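# Place butter cartons at the bottom of non-sticky lanes

## Task

A shelf has five sloped lanes down which cartons slide to a stop at the lower end; two lanes have a dried sticky spill that cannot be seen. Using the three butter cartons, get exactly one carton resting against the bottom stop of each of the three good lanes, so that each stays there without the robot holding it. A carton may be released on any lane, but one released while level will tip onto the slope, which may count as a drop. At the end, open the grippers and move the arms away.

## Robot and tools

Robot: two arms, left_arm and right_arm, each with a parallel gripper. The fingers extend along the gripper's own +z axis and close along its y axis. The reported hand position is the midpoint between the pads, roughly 1 cm back from the fingertips.

World frame (used in results): origin on the table surface midway between the arms, +z up, +x out across the table, left_arm mounted on the +y side. The arm names do not correspond to image sides. Printed positions can be slightly wrong, more so when an arm reaches far.

The row format (used by execute_actions and move): 14 numbers, each in [-1, 1], always all 14 even if one arm is idle. Order: left_arm dx, dy, dz, rx, ry, rz, opening, then right_arm in the same order. dx..rz are an offset, not a pose: a displacement expressed in that gripper's own axes, measured from the gripper's measured pose when the action began. Scale: 1.0 equals 0.6 m of travel or 180 degrees of turn; rx, ry, rz form a single rotation vector. Opening is absolute, not an offset: +1 is fully open (0.094 m), -1 closed. Optionally append 12 stiffness factors in [0, 1], six per arm (left then right, joints base to gripper); they scale each joint's position gain and persist until changed.

execute_actions(actions): a list of up to 15 actions. Each action is a table of up to 15 rows, one row per 1/30 s control step; if fewer than 15 rows, the last row is repeated to fill the action. Every row in an action is an offset from the same starting pose (the pose at that action's start; for a call's first action, the last pose reported in a result), not from the preceding row. Each step the commanded pose is clipped to within 70 mm and 16 degrees of the current measured pose, so large offsets need several actions; after an action the arm continues only to its last clipped pose. An empty list just returns the current state and images.

move(target, speed, blocking): target is one 14-number row (offsets in gripper axes, from the pose in the latest result showing one). Each gripper travels in a straight line, all arms finishing together, over 0.5 to 10 s; longer paths are cut off at 10 s. Rotation takes the shorter direction. speed is the path's top speed in m/s, 0.002 to 0.5 (default 0.25); turning is capped at twice that in rad/s. Openings are sent at the start. Moves do not avoid obstacles or the other arm, can lag, drift, or overshoot speed near full arm extension. Faster motion and aiming further past a contact mean harder impacts and pressing. blocking=false returns after 0.5 s while motion continues; then use wait or stop before sending new rows or moves.

wait(seconds): 0 to 10; the arms hold their last command and a running move carries on, returning early when it finishes. stop(): brakes a running move (needs distance to brake; fingers keep moving). zoom_image(camera, region): camera is cam_high, cam_left_wrist or cam_right_wrist (each 896x504); region [x0, y0, x1, y1] in pixels from the top-left, at most 504x504. finished_scene(scene): pass the current scene number; it ends the scene irreversibly after the robot holds its last command, and reports success.

Results: a state line per arm with position (m) and end_effector_quat_wxyz in the world frame; Joint positions (last value is the finger opening in metres); grip_measured on the command scale (each gripper off by up to about 1 mm, constant per scene); Hand target lines showing where the controller is heading; camera images. move adds a move: line with the ending (done, off_target, moving, held, fault) and active limits: paced means the sent pose was clipped, held means a safety check blocked some steps (after which the arm may lurch faster than speed). If only one arm is named, the other finished fine. A pose unreachable line means the clearance check altered or blocked that arm's command. FAULT lines mark an arm stop; MOTOR HOT appears at 85 °C, and at 100 °C that arm and gripper go limp and drop (OVER-TEMPERATURE FAULT). Holding loads, even idle, heats motors.

Practical notes: arms tend to end a centimetre or more low and can keep sinking with zero offsets; to hold an arm still, send the correction back to its intended pose in the first call of a reply, zeros afterwards, raising the aim if it still sags. To grip, command an opening below grip_measured (about 0.03 lower is firm; finger force tops out near 50–62 N per pad). Joint limits (rad): waist ±2.880, shoulder 0 to 3.142, elbow 0 to 3.019, wrist pitch -1.693 to 1.571, wrist yaw ±1.571, wrist roll ±2.094; elbows stop just short of straight. The robot keeps executing while you think. Occasional external tugs or pushes may hit held or loose items.

Avoid: arms colliding or pressing each other, dropping cartons, releasing cartons flat so they tip, slams and hard pushes, and knocking anything off the table (that fails the job). Since sticky lanes are invisible, release a tilted carton onto a lane and watch whether it slides to the stop; retrieve any that sticks and try another lane. Finish by opening both grippers and withdrawing.

Each tool is called after "Call:" as name([rows], argument=value, ...), one row to a line, values as JSON.

## Session

Call:
execute_actions(actions=[])

Scene clock: 0.00 s.
left_arm: end_effector_position=(+0.6513, -0.0356, +0.3129) grip_measured=+1.000 end_effector_quat_wxyz=(+0.709, +0.624, +0.260, -0.204) | right_arm: end_effector_position=(+0.1897, -0.4797, +0.4000) grip_measured=+1.000 end_effector_quat_wxyz=(+0.175, +0.373, +0.802, -0.432)
Joint positions: left_arm=[-0.368  1.883  1.364  0.757  1.192  0.674  0.094] | right_arm=[-0.465  0.961  1.184 -1.36   0.898  0.285  0.094]
Joint velocities: left_arm=[-0.015 -0.005 -0.012  0.017  0.022 -0.007  0.   ] | right_arm=[-0.015 -0.005 -0.007  0.017 -0.037 -0.007  0.   ]
Motor temperatures (°C, as the motors report them): left_arm=[24 27 25 26 25 26] | right_arm=[27 24 24 27 24 23]
Hand target (left_arm): +0.656, -0.037, +0.315; +0.711, +0.624, +0.256, -0.201
Hand target (right_arm): +0.192, -0.481, +0.412; +0.187, +0.378, +0.798, -0.431
Joint stiffness scale: left_arm=[1. 1. 1. 1. 1. 1.] | right_arm=[1. 1. 1. 1. 1. 1.]

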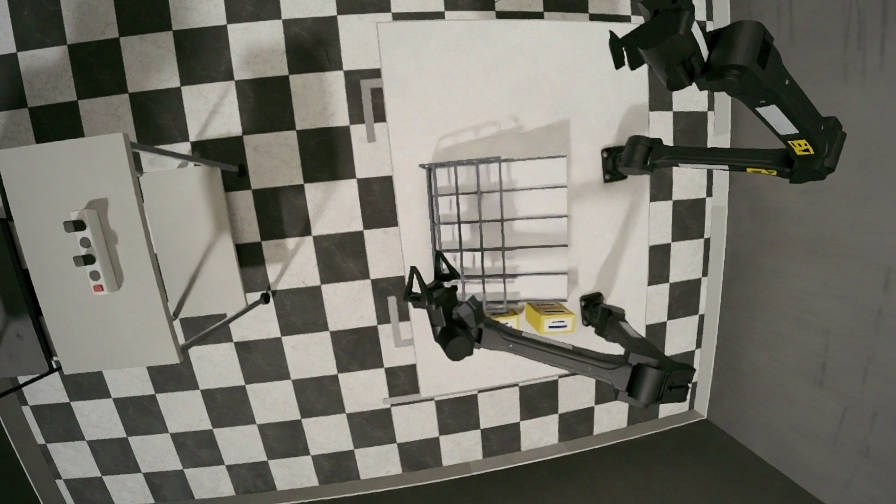

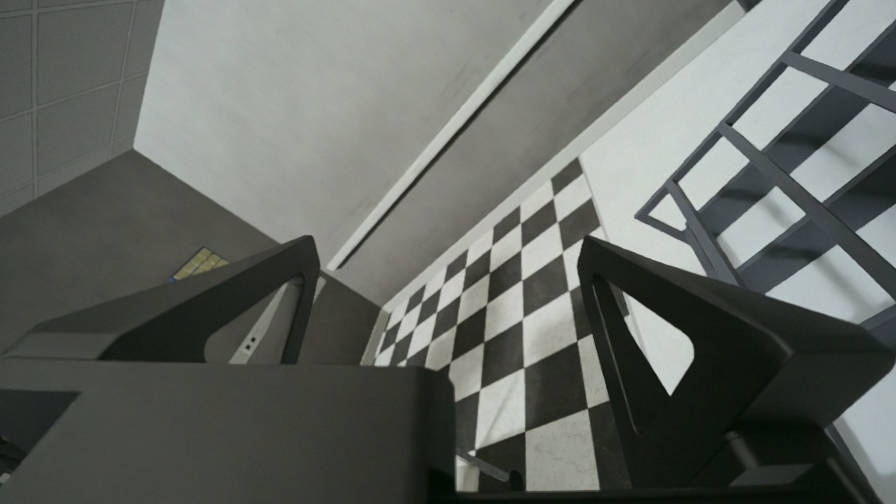

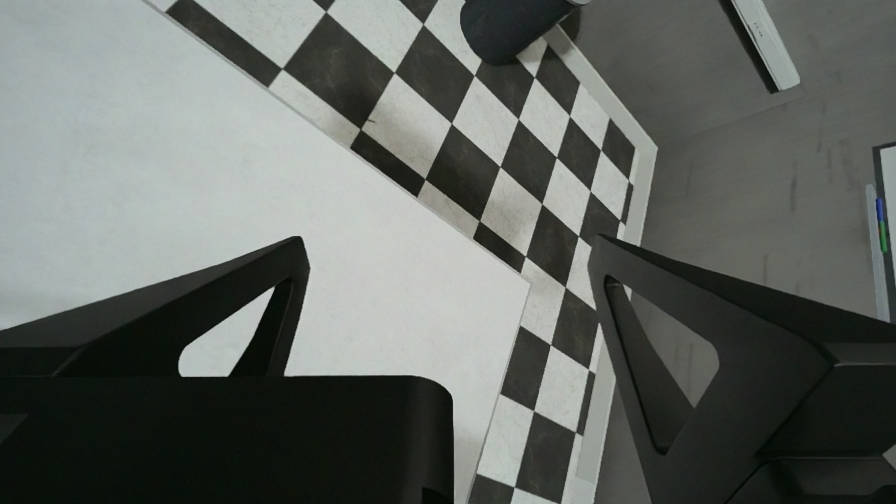

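Call:
zoom_image(camera="cam_high", region=[380, 120, 680, 400])

Region (380, 120, 680, 400) of cam_high's 896x504 image, scaled by 1.680, with more detail than that image has; it fills the top 470 rows of this view, and the rest is white.

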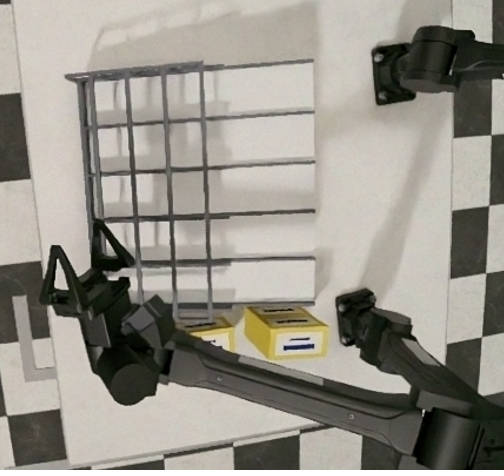

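Call:
move(target=[-0.492,-0.345,-0.631,0.518,0.149,0.190,1,0,0,0,0,0,0,1])

Scene clock: 14.60 s.
left_arm: end_effector_position=(+0.6047, -0.0038, +0.3299) grip_measured=+1.000 end_effector_quat_wxyz=(+0.669, +0.669, +0.241, -0.216) | right_arm: end_effector_position=(+0.1897, -0.4797, +0.4000) grip_measured=+1.000 end_effector_quat_wxyz=(+0.175, +0.373, +0.802, -0.432)
Joint positions: left_arm=[-0.325  1.721  1.292  0.378  1.327  0.962  0.094] | right_arm=[-0.465  0.961  1.184 -1.36   0.898  0.285  0.094]
Joint velocities: left_arm=[-0.005 -0.005  0.007 -0.002  0.037 -0.022  0.   ] | right_arm=[-0.005 -0.015  0.002 -0.012 -0.081 -0.081  0.   ]
Motor temperatures (°C, as the motors report them): left_arm=[24 28 28 26 25 26] | right_arm=[27 24 28 27 25 23]
Hand target (left_arm): +0.607, -0.009, +0.321; +0.667, +0.669, +0.243, -0.222
Hand target (right_arm): +0.190, -0.480, +0.400; +0.175, +0.373, +0.802, -0.432
Off the commanded pose (left_arm): 0.467 m, 96 deg; position and orientation clipped at the last step of the last action.
Off the commanded pose (right_arm): 0.000 m, 0 deg.
Joint stiffness scale: left_arm=[1. 1. 1. 1. 1. 1.] | right_arm=[1. 1. 1. 1. 1. 1.]
move: held (left_arm); limits=paced,held; held on 102 of 117 steps (left_arm), including the last (left_arm)
pose unreachable (left arm): on one or more control steps of this call, first in action 0 (counted from 0), this arm could not follow its commanded pose, so it was not sent that pose on those steps. On the call's last step it was still not sent that pose. It may still have moved: this result reports where it is.
cause: the commanded pose would bring two parts of the arm too close to each other (its wrist (the part past joint 4) and its wrist camera, with joints 5 (wrist yaw) and 6 (wrist roll) between them).

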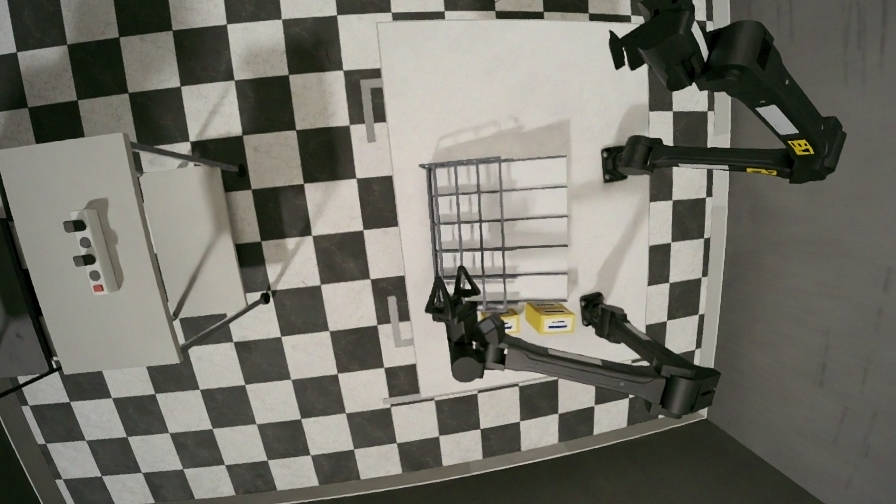

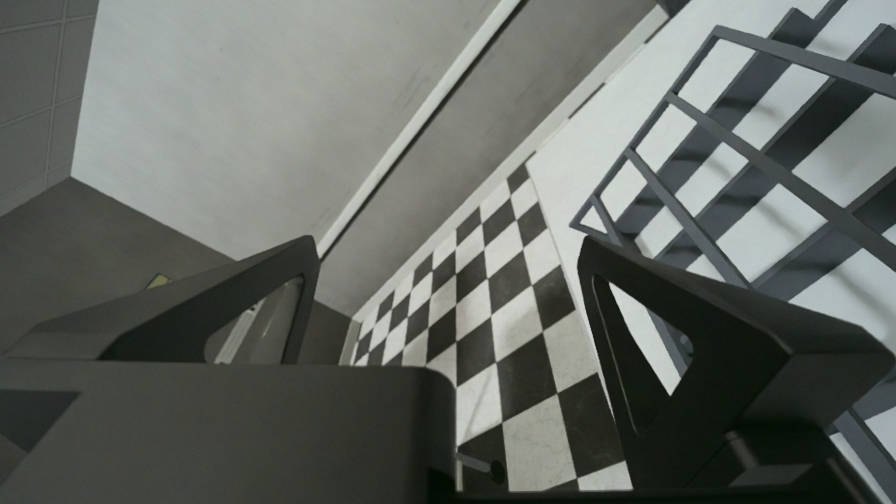

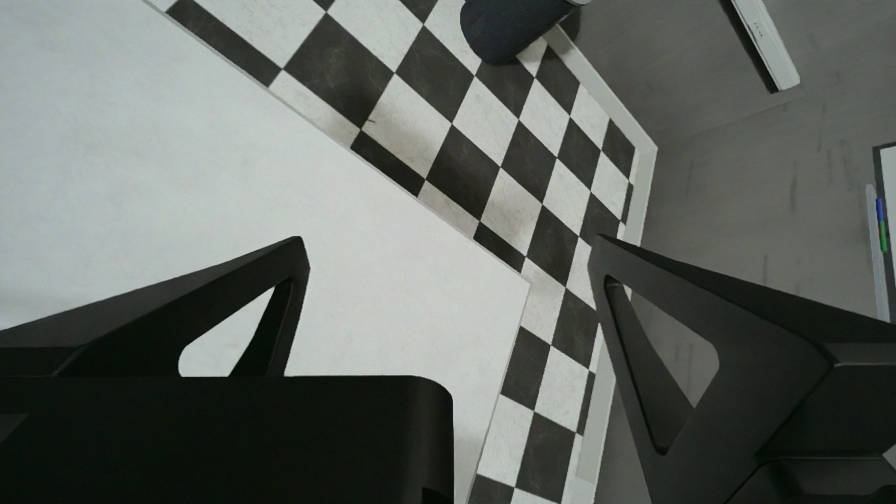

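Call:
move(target=[0,0,-0.1,-0.255,0.330,0,1,0,0,0,0,0,0,1])

Scene clock: 20.37 s.
left_arm: end_effector_position=(+0.6069, +0.0584, +0.3325) grip_measured=+1.000 end_effector_quat_wxyz=(+0.655, +0.393, +0.597, +0.247) | right_arm: end_effector_position=(+0.1897, -0.4797, +0.4000) grip_measured=+1.000 end_effector_quat_wxyz=(+0.175, +0.373, +0.802, -0.432)
Joint positions: left_arm=[-0.564  1.404  0.921  0.461 -0.227  0.938  0.094] | right_arm=[-0.465  0.961  1.184 -1.36   0.898  0.285  0.094]
Joint velocities: left_arm=[ 0.005 -0.015 -0.007 -0.022 -0.037 -0.066  0.   ] | right_arm=[ 0.005 -0.005 -0.002  0.007 -0.037 -0.007  0.   ]
Motor temperatures (°C, as the motors report them): left_arm=[24 28 28 26 25 26] | right_arm=[27 24 28 27 25 23]
Hand target (left_arm): +0.602, +0.056, +0.333; +0.663, +0.386, +0.594, +0.241
Hand target (right_arm): +0.190, -0.480, +0.400; +0.175, +0.373, +0.802, -0.432
Off the commanded pose (left_arm): 0.005 m, 1 deg.
Off the commanded pose (right_arm): 0.000 m, 0 deg.
Joint stiffness scale: left_arm=[1. 1. 1. 1. 1. 1.] | right_arm=[1. 1. 1. 1. 1. 1.]
move: done

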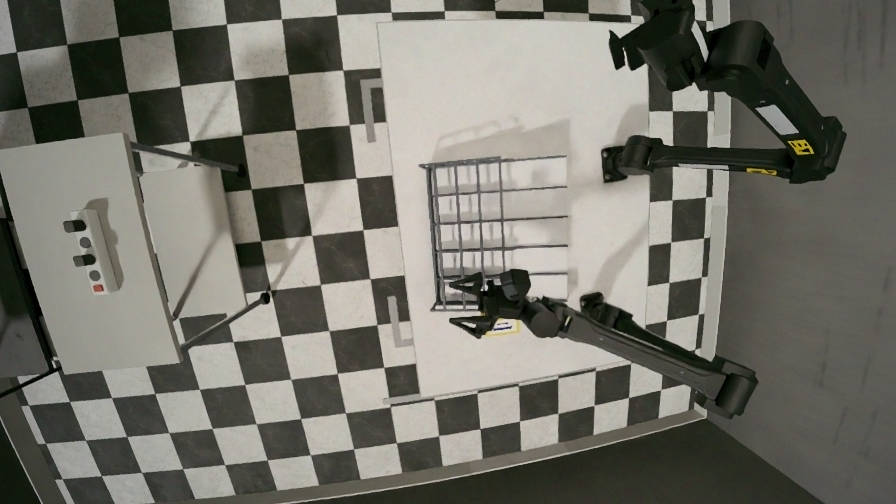

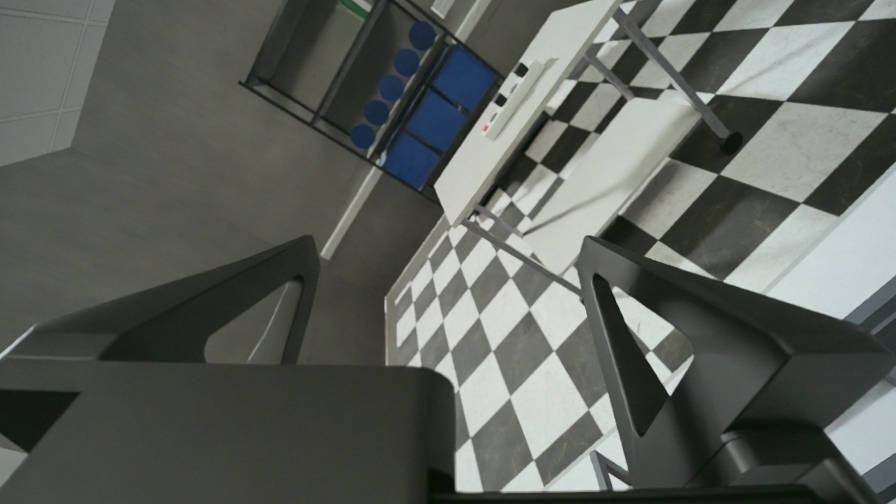

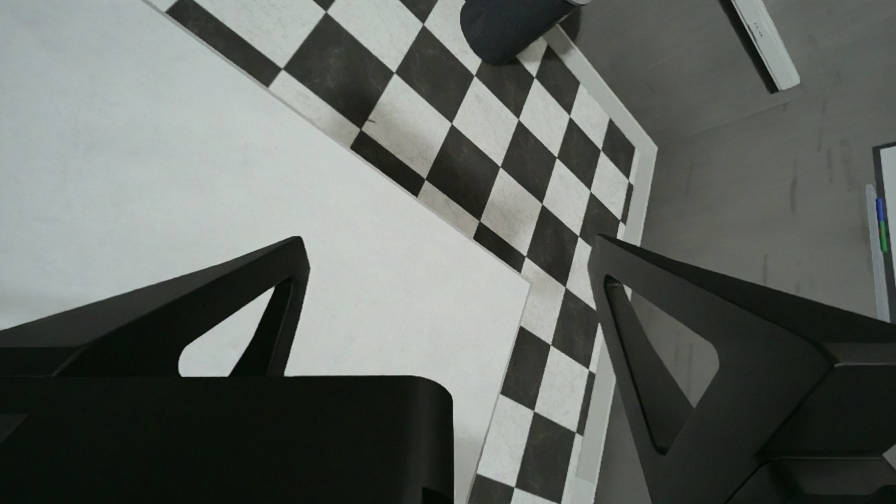

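Call:
move(target=[0.265,0.115,-0.588,0.183,0.484,-0.290,1,0,0,0,0,0,0,1])

Scene clock: 30.50 s.
left_arm: end_effector_position=(+0.3014, +0.3037, +0.2901) grip_measured=+1.000 end_effector_quat_wxyz=(+0.020, -0.001, +1.000, +0.005) | right_arm: end_effector_position=(+0.1897, -0.4797, +0.4000) grip_measured=+1.000 end_effector_quat_wxyz=(+0.175, +0.373, +0.802, -0.432)
Joint positions: left_arm=[-0.053  0.985  1.122 -1.667 -0.009  0.058  0.094] | right_arm=[-0.465  0.961  1.184 -1.36   0.898  0.285  0.094]
Joint velocities: left_arm=[-0.005  0.005  0.007  0.027 -0.022 -0.022  0.   ] | right_arm=[-0.005 -0.005 -0.002 -0.007  0.037  0.007  0.   ]
Motor temperatures (°C, as the motors report them): left_arm=[24 28 29 27 25 26] | right_arm=[27 24 29 27 25 23]
Hand target (left_arm): +0.302, +0.305, +0.304; +0.030, +0.004, +1.000, +0.005
Hand target (right_arm): +0.190, -0.480, +0.400; +0.175, +0.373, +0.802, -0.432
Off the commanded pose (left_arm): 0.013 m, 2 deg.
Off the commanded pose (right_arm): 0.000 m, 0 deg.
Joint stiffness scale: left_arm=[1. 1. 1. 1. 1. 1.] | right_arm=[1. 1. 1. 1. 1. 1.]
joint sent to its limit (left arm) — the command would take joint 4 (wrist pitch) past its lower limit, so that joint was sent only as far as its limit.
move: off_target (left_arm)

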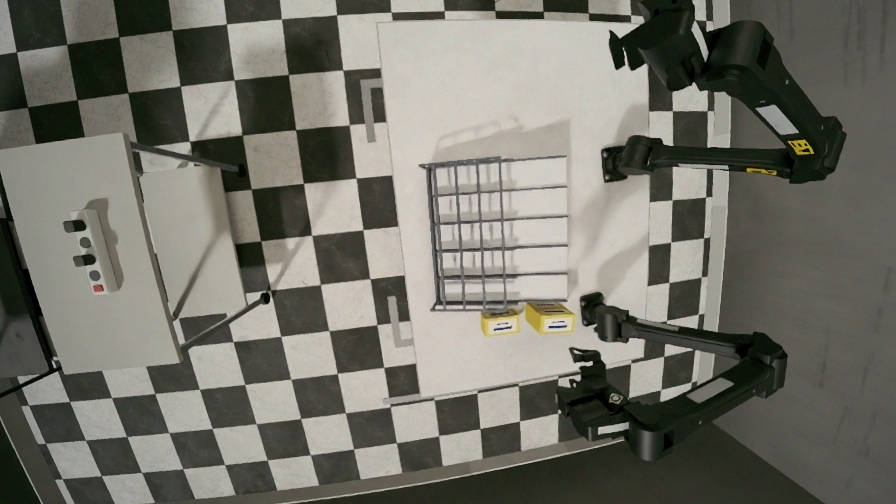

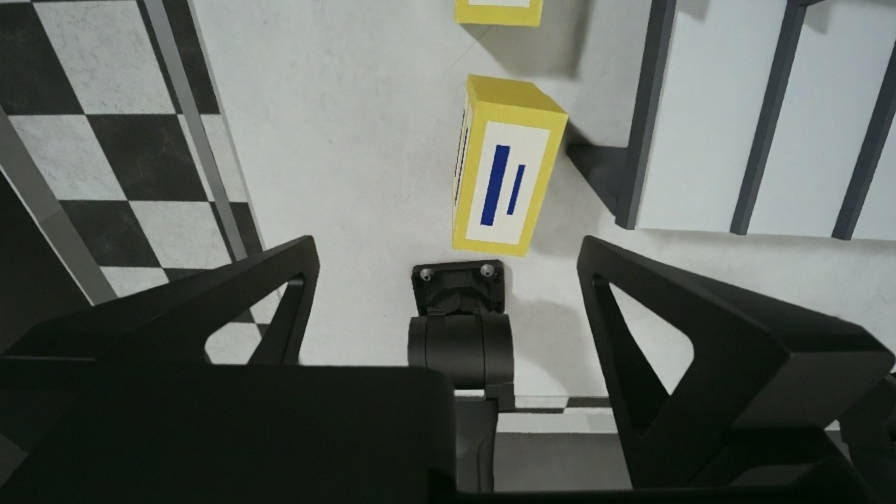

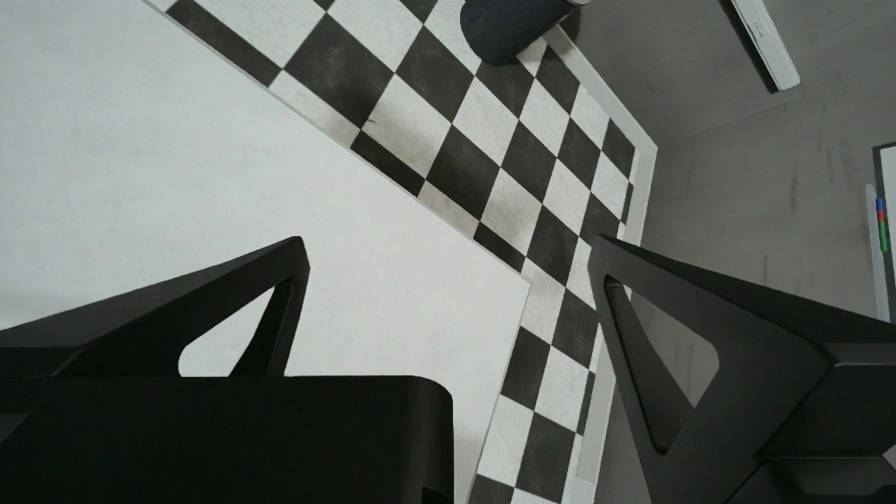

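Call:
move(target=[-0.15,-0.065,0.1,0,0,0,1,0,0,0,0,0,0,1])

Scene clock: 35.17 s.
left_arm: end_effector_position=(+0.3835, +0.2674, +0.2215) grip_measured=+1.000 end_effector_quat_wxyz=(-0.002, +0.004, +1.000, +0.005) | right_arm: end_effector_position=(+0.1897, -0.4797, +0.4000) grip_measured=+1.000 end_effector_quat_wxyz=(+0.175, +0.373, +0.802, -0.432)
Joint positions: left_arm=[-0.176  1.235  1.122 -1.463 -0.01  -0.053  0.094] | right_arm=[-0.465  0.961  1.184 -1.36   0.898  0.285  0.094]
Joint velocities: left_arm=[-0.005 -0.015  0.002 -0.002  0.037  0.007  0.   ] | right_arm=[-0.005  0.015 -0.012 -0.017 -0.022 -0.037  0.   ]
Motor temperatures (°C, as the motors report them): left_arm=[24 28 30 26 25 26] | right_arm=[27 24 29 27 25 23]
Hand target (left_arm): +0.393, +0.265, +0.232; +0.020, -0.001, +1.000, +0.005
Hand target (right_arm): +0.190, -0.480, +0.400; +0.175, +0.373, +0.802, -0.432
Off the commanded pose (left_arm): 0.016 m, 3 deg.
Off the commanded pose (right_arm): 0.000 m, 0 deg.
Joint stiffness scale: left_arm=[1. 1. 1. 1. 1. 1.] | right_arm=[1. 1. 1. 1. 1. 1.]
move: off_target (left_arm)

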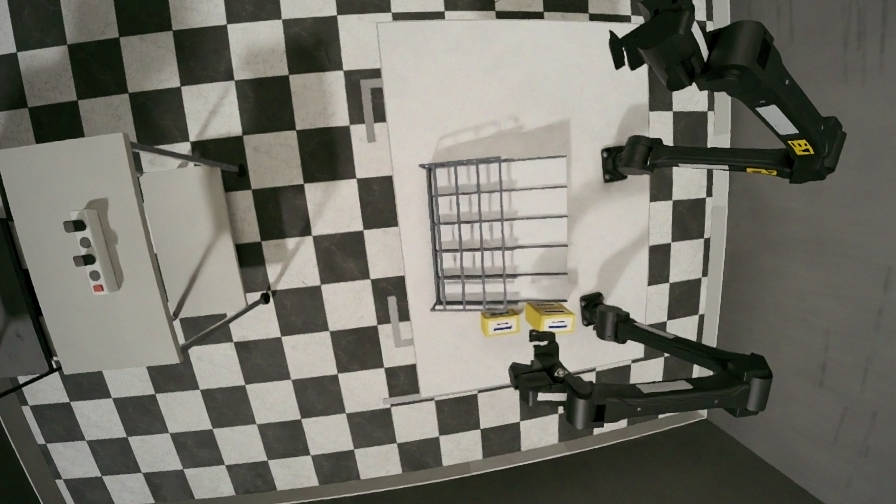

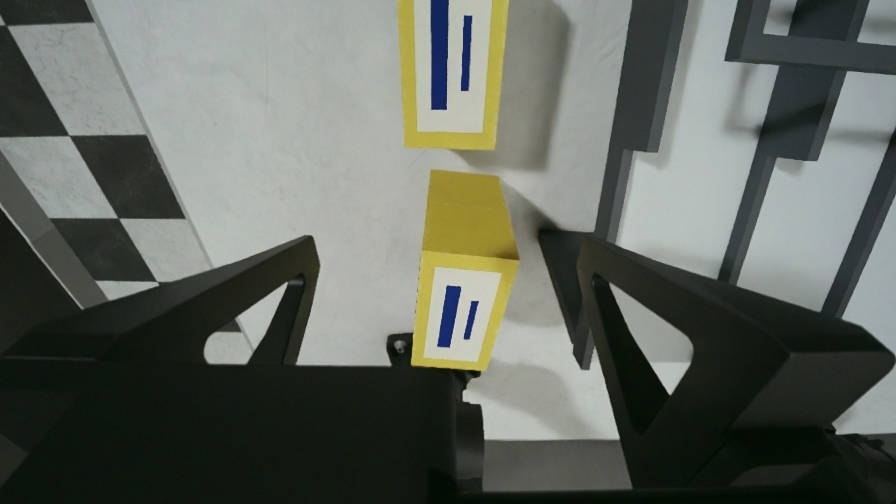

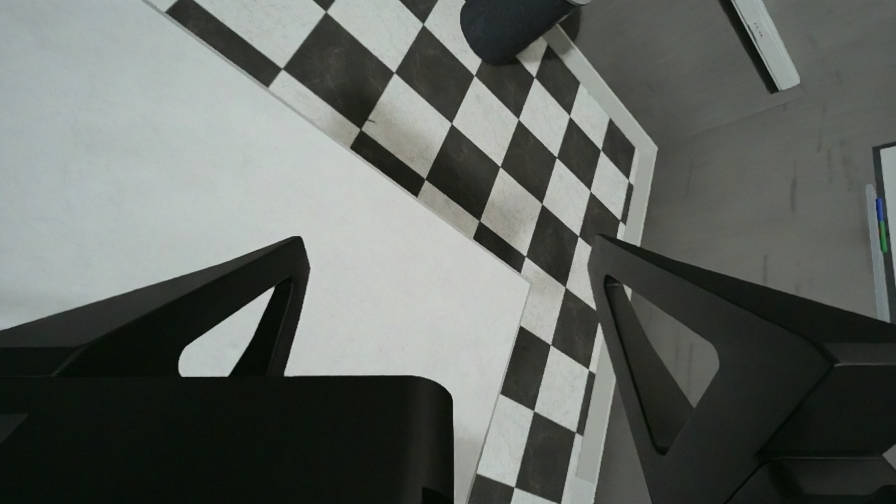

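Call:
move(target=[0.075,-0.012,0.11,0,0,0,1,0,0,0,0,0,0,1], speed=0.1)

Scene clock: 38.83 s.
left_arm: end_effector_position=(+0.3375, +0.2641, +0.1590) grip_measured=+1.000 end_effector_quat_wxyz=(-0.009, +0.007, +1.000, +0.006) | right_arm: end_effector_position=(+0.1897, -0.4797, +0.4000) grip_measured=+1.000 end_effector_quat_wxyz=(+0.175, +0.373, +0.802, -0.432)
Joint positions: left_arm=[-0.197  1.151  0.888 -1.327 -0.01  -0.068  0.094] | right_arm=[-0.465  0.961  1.184 -1.36   0.898  0.285  0.094]
Joint velocities: left_arm=[-0.005 -0.005  0.007  0.012 -0.007  0.022  0.   ] | right_arm=[-0.015  0.015 -0.012  0.002 -0.037  0.022  0.   ]
Motor temperatures (°C, as the motors report them): left_arm=[24 28 30 26 25 26] | right_arm=[27 24 29 27 25 23]
Hand target (left_arm): +0.337, +0.261, +0.156; -0.002, +0.004, +1.000, +0.005
Hand target (right_arm): +0.190, -0.480, +0.400; +0.175, +0.373, +0.802, -0.432
Off the commanded pose (left_arm): 0.004 m, 1 deg.
Off the commanded pose (right_arm): 0.000 m, 0 deg.
Joint stiffness scale: left_arm=[1. 1. 1. 1. 1. 1.] | right_arm=[1. 1. 1. 1. 1. 1.]
move: done

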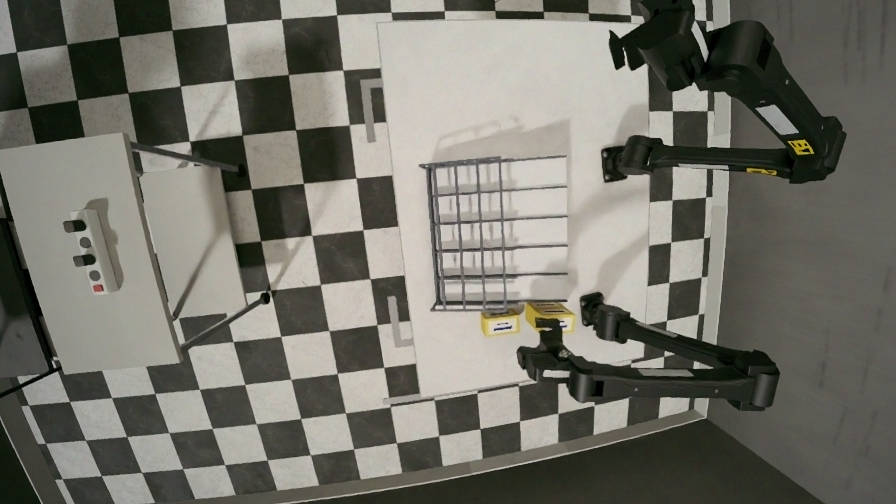

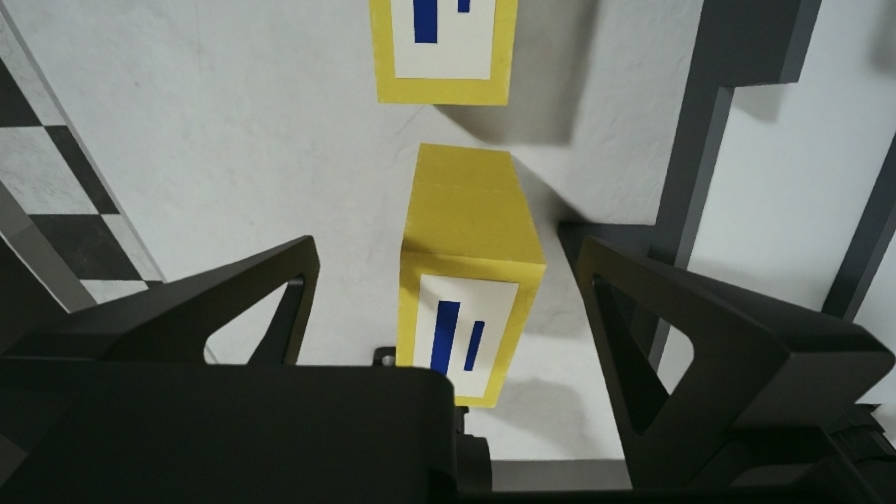

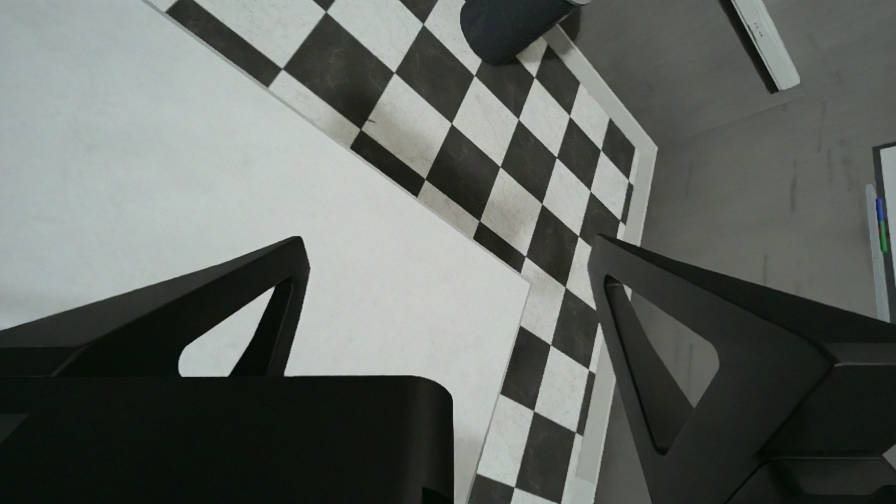

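Call:
move(target=[0.14,-0.012,0.05,0,0,0,1,0,0,0,0,0,0,1], speed=0.1)

Scene clock: 48.70 s.
left_arm: end_effector_position=(+0.2607, +0.2596, +0.1363) grip_measured=+1.000 end_effector_quat_wxyz=(+0.004, +0.011, +1.000, +0.005) | right_arm: end_effector_position=(+0.1897, -0.4797, +0.4000) grip_measured=+1.000 end_effector_quat_wxyz=(+0.175, +0.373, +0.802, -0.432)
Joint positions: left_arm=[-0.247  0.916  0.678 -1.326 -0.01  -0.111  0.094] | right_arm=[-0.465  0.961  1.184 -1.36   0.898  0.285  0.094]
Joint velocities: left_arm=[ 0.005 -0.005 -0.017  0.002 -0.007 -0.051  0.   ] | right_arm=[-0.015  0.005  0.002 -0.002 -0.037 -0.051  0.   ]
Motor temperatures (°C, as the motors report them): left_arm=[24 28 29 26 25 26] | right_arm=[27 24 29 27 25 23]
Hand target (left_arm): +0.252, +0.258, +0.132; -0.009, +0.007, +1.000, +0.006
Hand target (right_arm): +0.190, -0.480, +0.400; +0.175, +0.373, +0.802, -0.432
Off the commanded pose (left_arm): 0.010 m, 2 deg.
Off the commanded pose (right_arm): 0.000 m, 0 deg.
Joint stiffness scale: left_arm=[1. 1. 1. 1. 1. 1.] | right_arm=[1. 1. 1. 1. 1. 1.]
move: done

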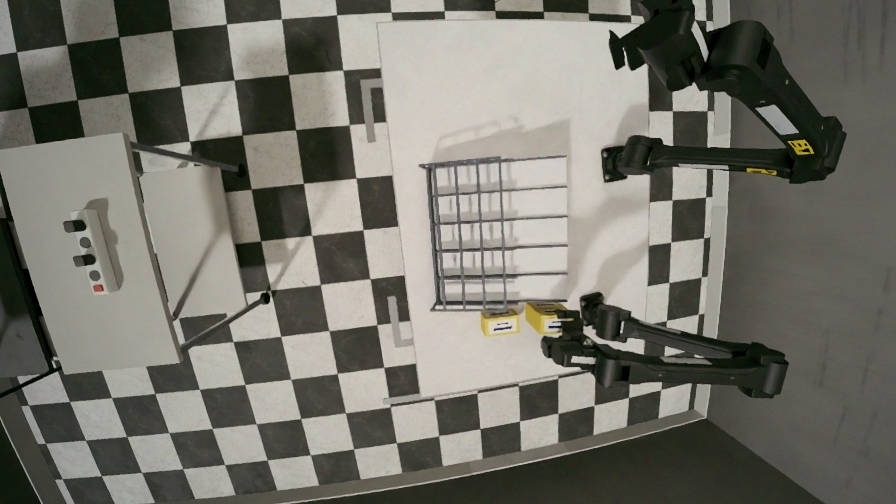

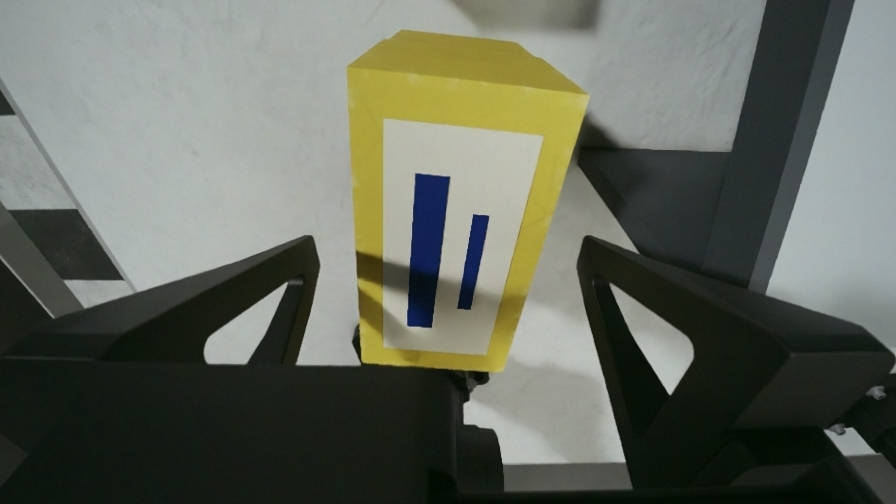

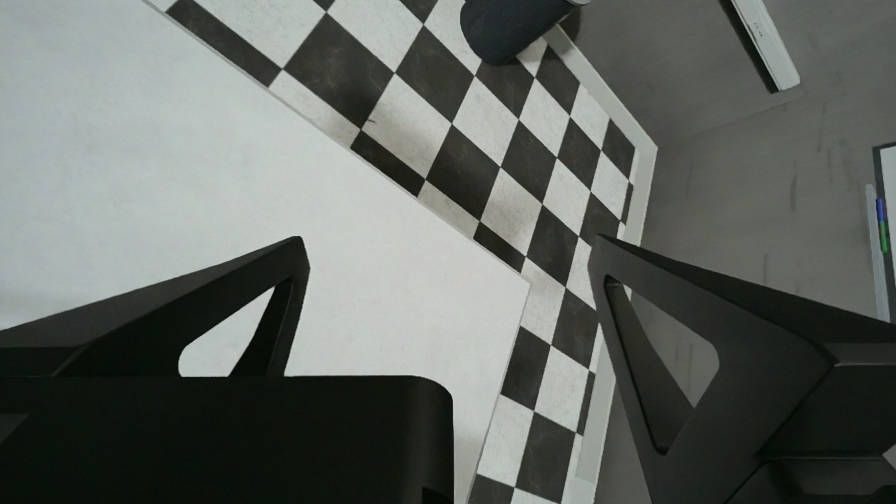

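Call:
move(target=[0,0,0.065,0,0,0,1,0,0,0,0,0,0,1], speed=0.05)

Call:
move(target=[0,0,0,0,0,0,0.2,0,0,0,0,0,0,1])

Scene clock: 52.00 s.
left_arm: end_effector_position=(+0.2613, +0.2595, +0.1040) grip_measured=+1.000 end_effector_quat_wxyz=(+0.006, +0.010, +1.000, +0.004) | right_arm: end_effector_position=(+0.1897, -0.4797, +0.4000) grip_measured=+1.000 end_effector_quat_wxyz=(+0.175, +0.373, +0.802, -0.432)
Joint positions: left_arm=[-0.247  0.948  0.606 -1.219 -0.01  -0.113  0.094] | right_arm=[-0.465  0.961  1.184 -1.36   0.898  0.285  0.094]
Joint velocities: left_arm=[-0.005 -0.015 -0.007  0.002  0.007  0.037  0.   ] | right_arm=[-0.015 -0.015 -0.017  0.002 -0.037 -0.051  0.   ]
Motor temperatures (°C, as the motors report them): left_arm=[24 28 29 26 25 26] | right_arm=[27 24 29 27 25 23]
Hand target (left_arm): +0.261, +0.260, +0.097; +0.004, +0.011, +1.000, +0.005
Hand target (right_arm): +0.190, -0.480, +0.400; +0.175, +0.373, +0.802, -0.432
Off the commanded pose (left_arm): 0.007 m, 0 deg.
Off the commanded pose (right_arm): 0.000 m, 0 deg.
Joint stiffness scale: left_arm=[1. 1. 1. 1. 1. 1.] | right_arm=[1. 1. 1. 1. 1. 1.]
move: done

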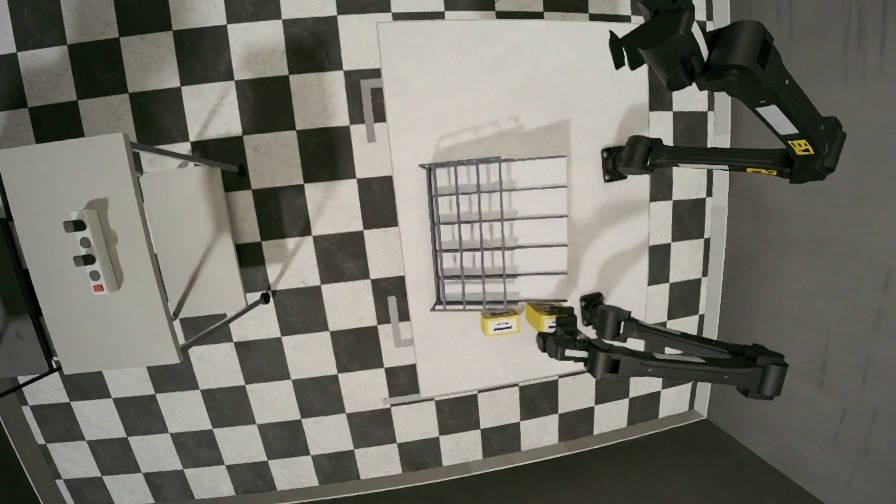

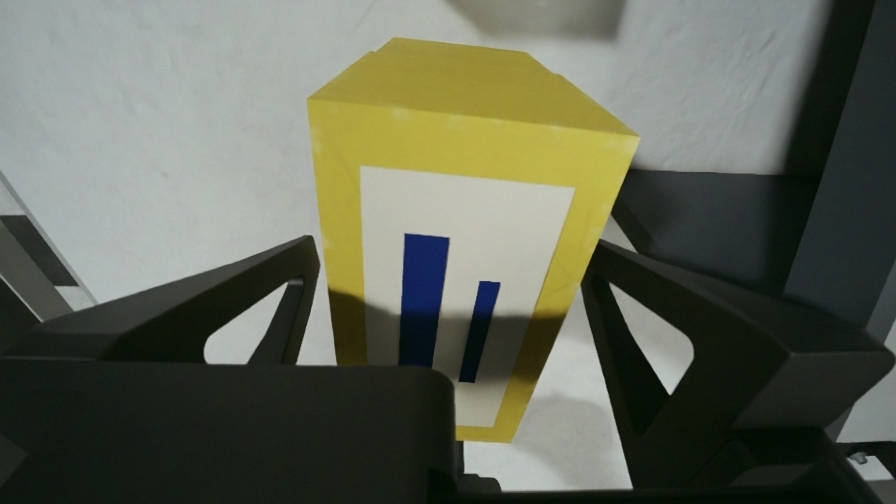

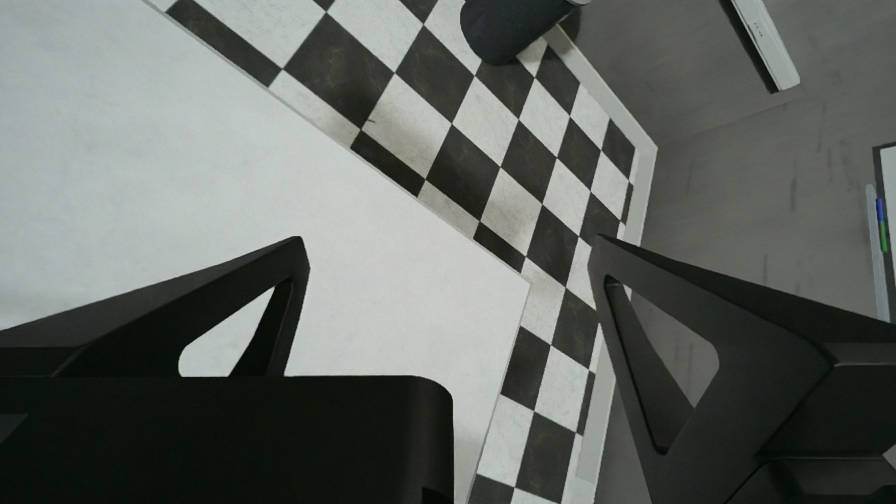

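Scene clock: 52.50 s.
left_arm: end_effector_position=(+0.2613, +0.2596, +0.1040) grip_measured=+0.367 end_effector_quat_wxyz=(+0.006, +0.010, +1.000, +0.005) | right_arm: end_effector_position=(+0.1897, -0.4797, +0.4000) grip_measured=+1.000 end_effector_quat_wxyz=(+0.175, +0.373, +0.802, -0.432)
Joint positions: left_arm=[-0.247  0.948  0.606 -1.219 -0.01  -0.113  0.064] | right_arm=[-0.465  0.961  1.184 -1.36   0.898  0.285  0.094]
Joint velocities: left_arm=[-0.005  0.005 -0.022  0.007 -0.037 -0.037 -0.001] | right_arm=[ 0.005 -0.005 -0.007  0.002 -0.022 -0.066  0.   ]
Motor temperatures (°C, as the motors report them): left_arm=[24 28 29 26 25 26] | right_arm=[27 24 29 27 25 23]
Hand target (left_arm): +0.261, +0.259, +0.104; +0.006, +0.010, +1.000, +0.004
Hand target (right_arm): +0.190, -0.480, +0.400; +0.175, +0.373, +0.802, -0.432
Off the commanded pose (left_arm): 0.000 m, 0 deg.
Off the commanded pose (right_arm): 0.000 m, 0 deg.
Joint stiffness scale: left_arm=[1. 1. 1. 1. 1. 1.] | right_arm=[1. 1. 1. 1. 1. 1.]
move: done

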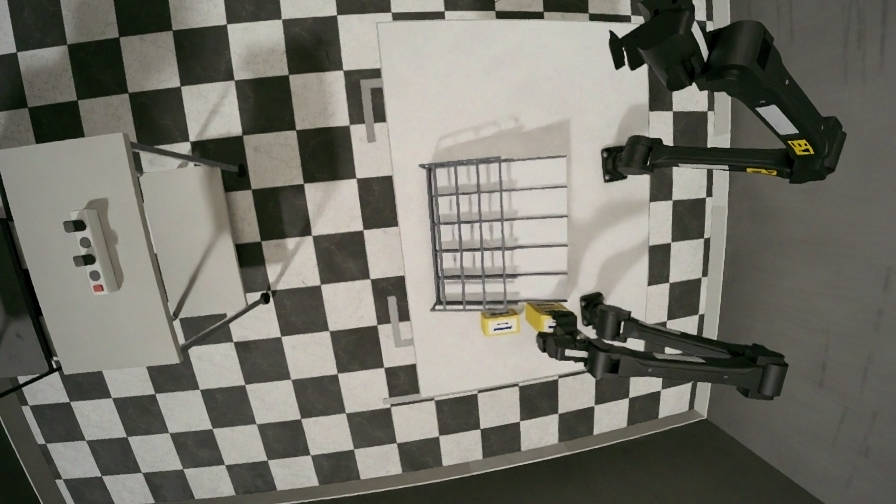

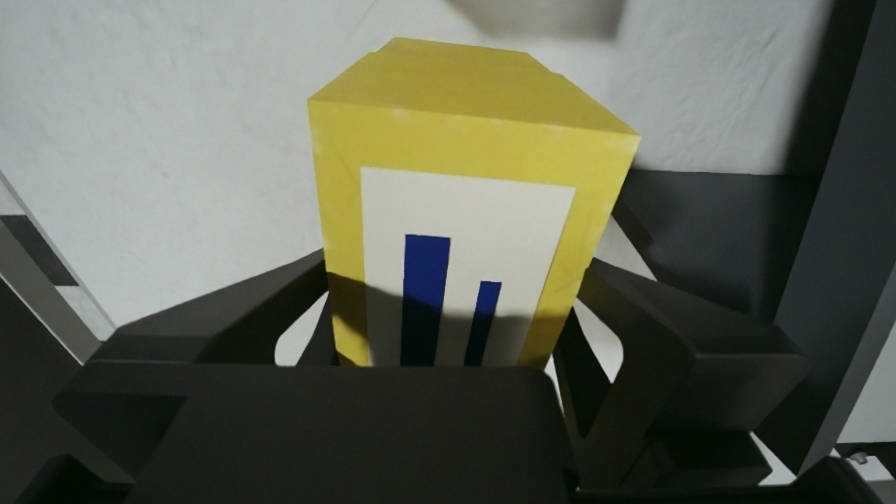

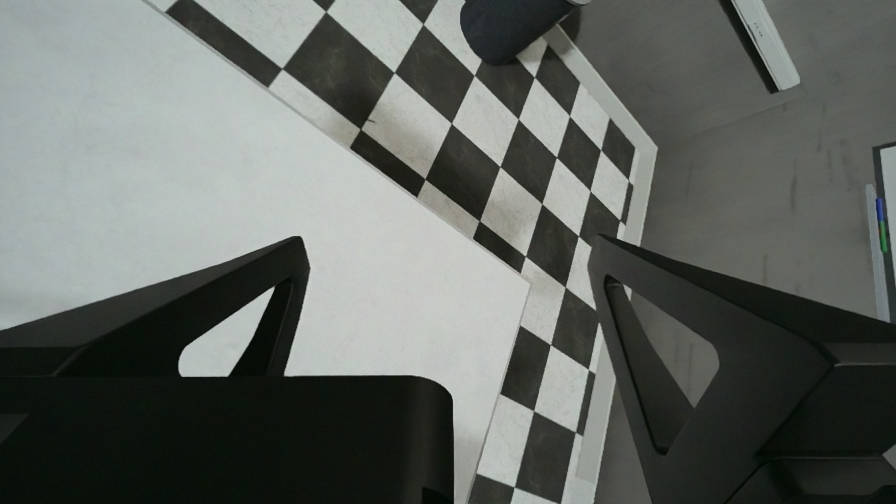

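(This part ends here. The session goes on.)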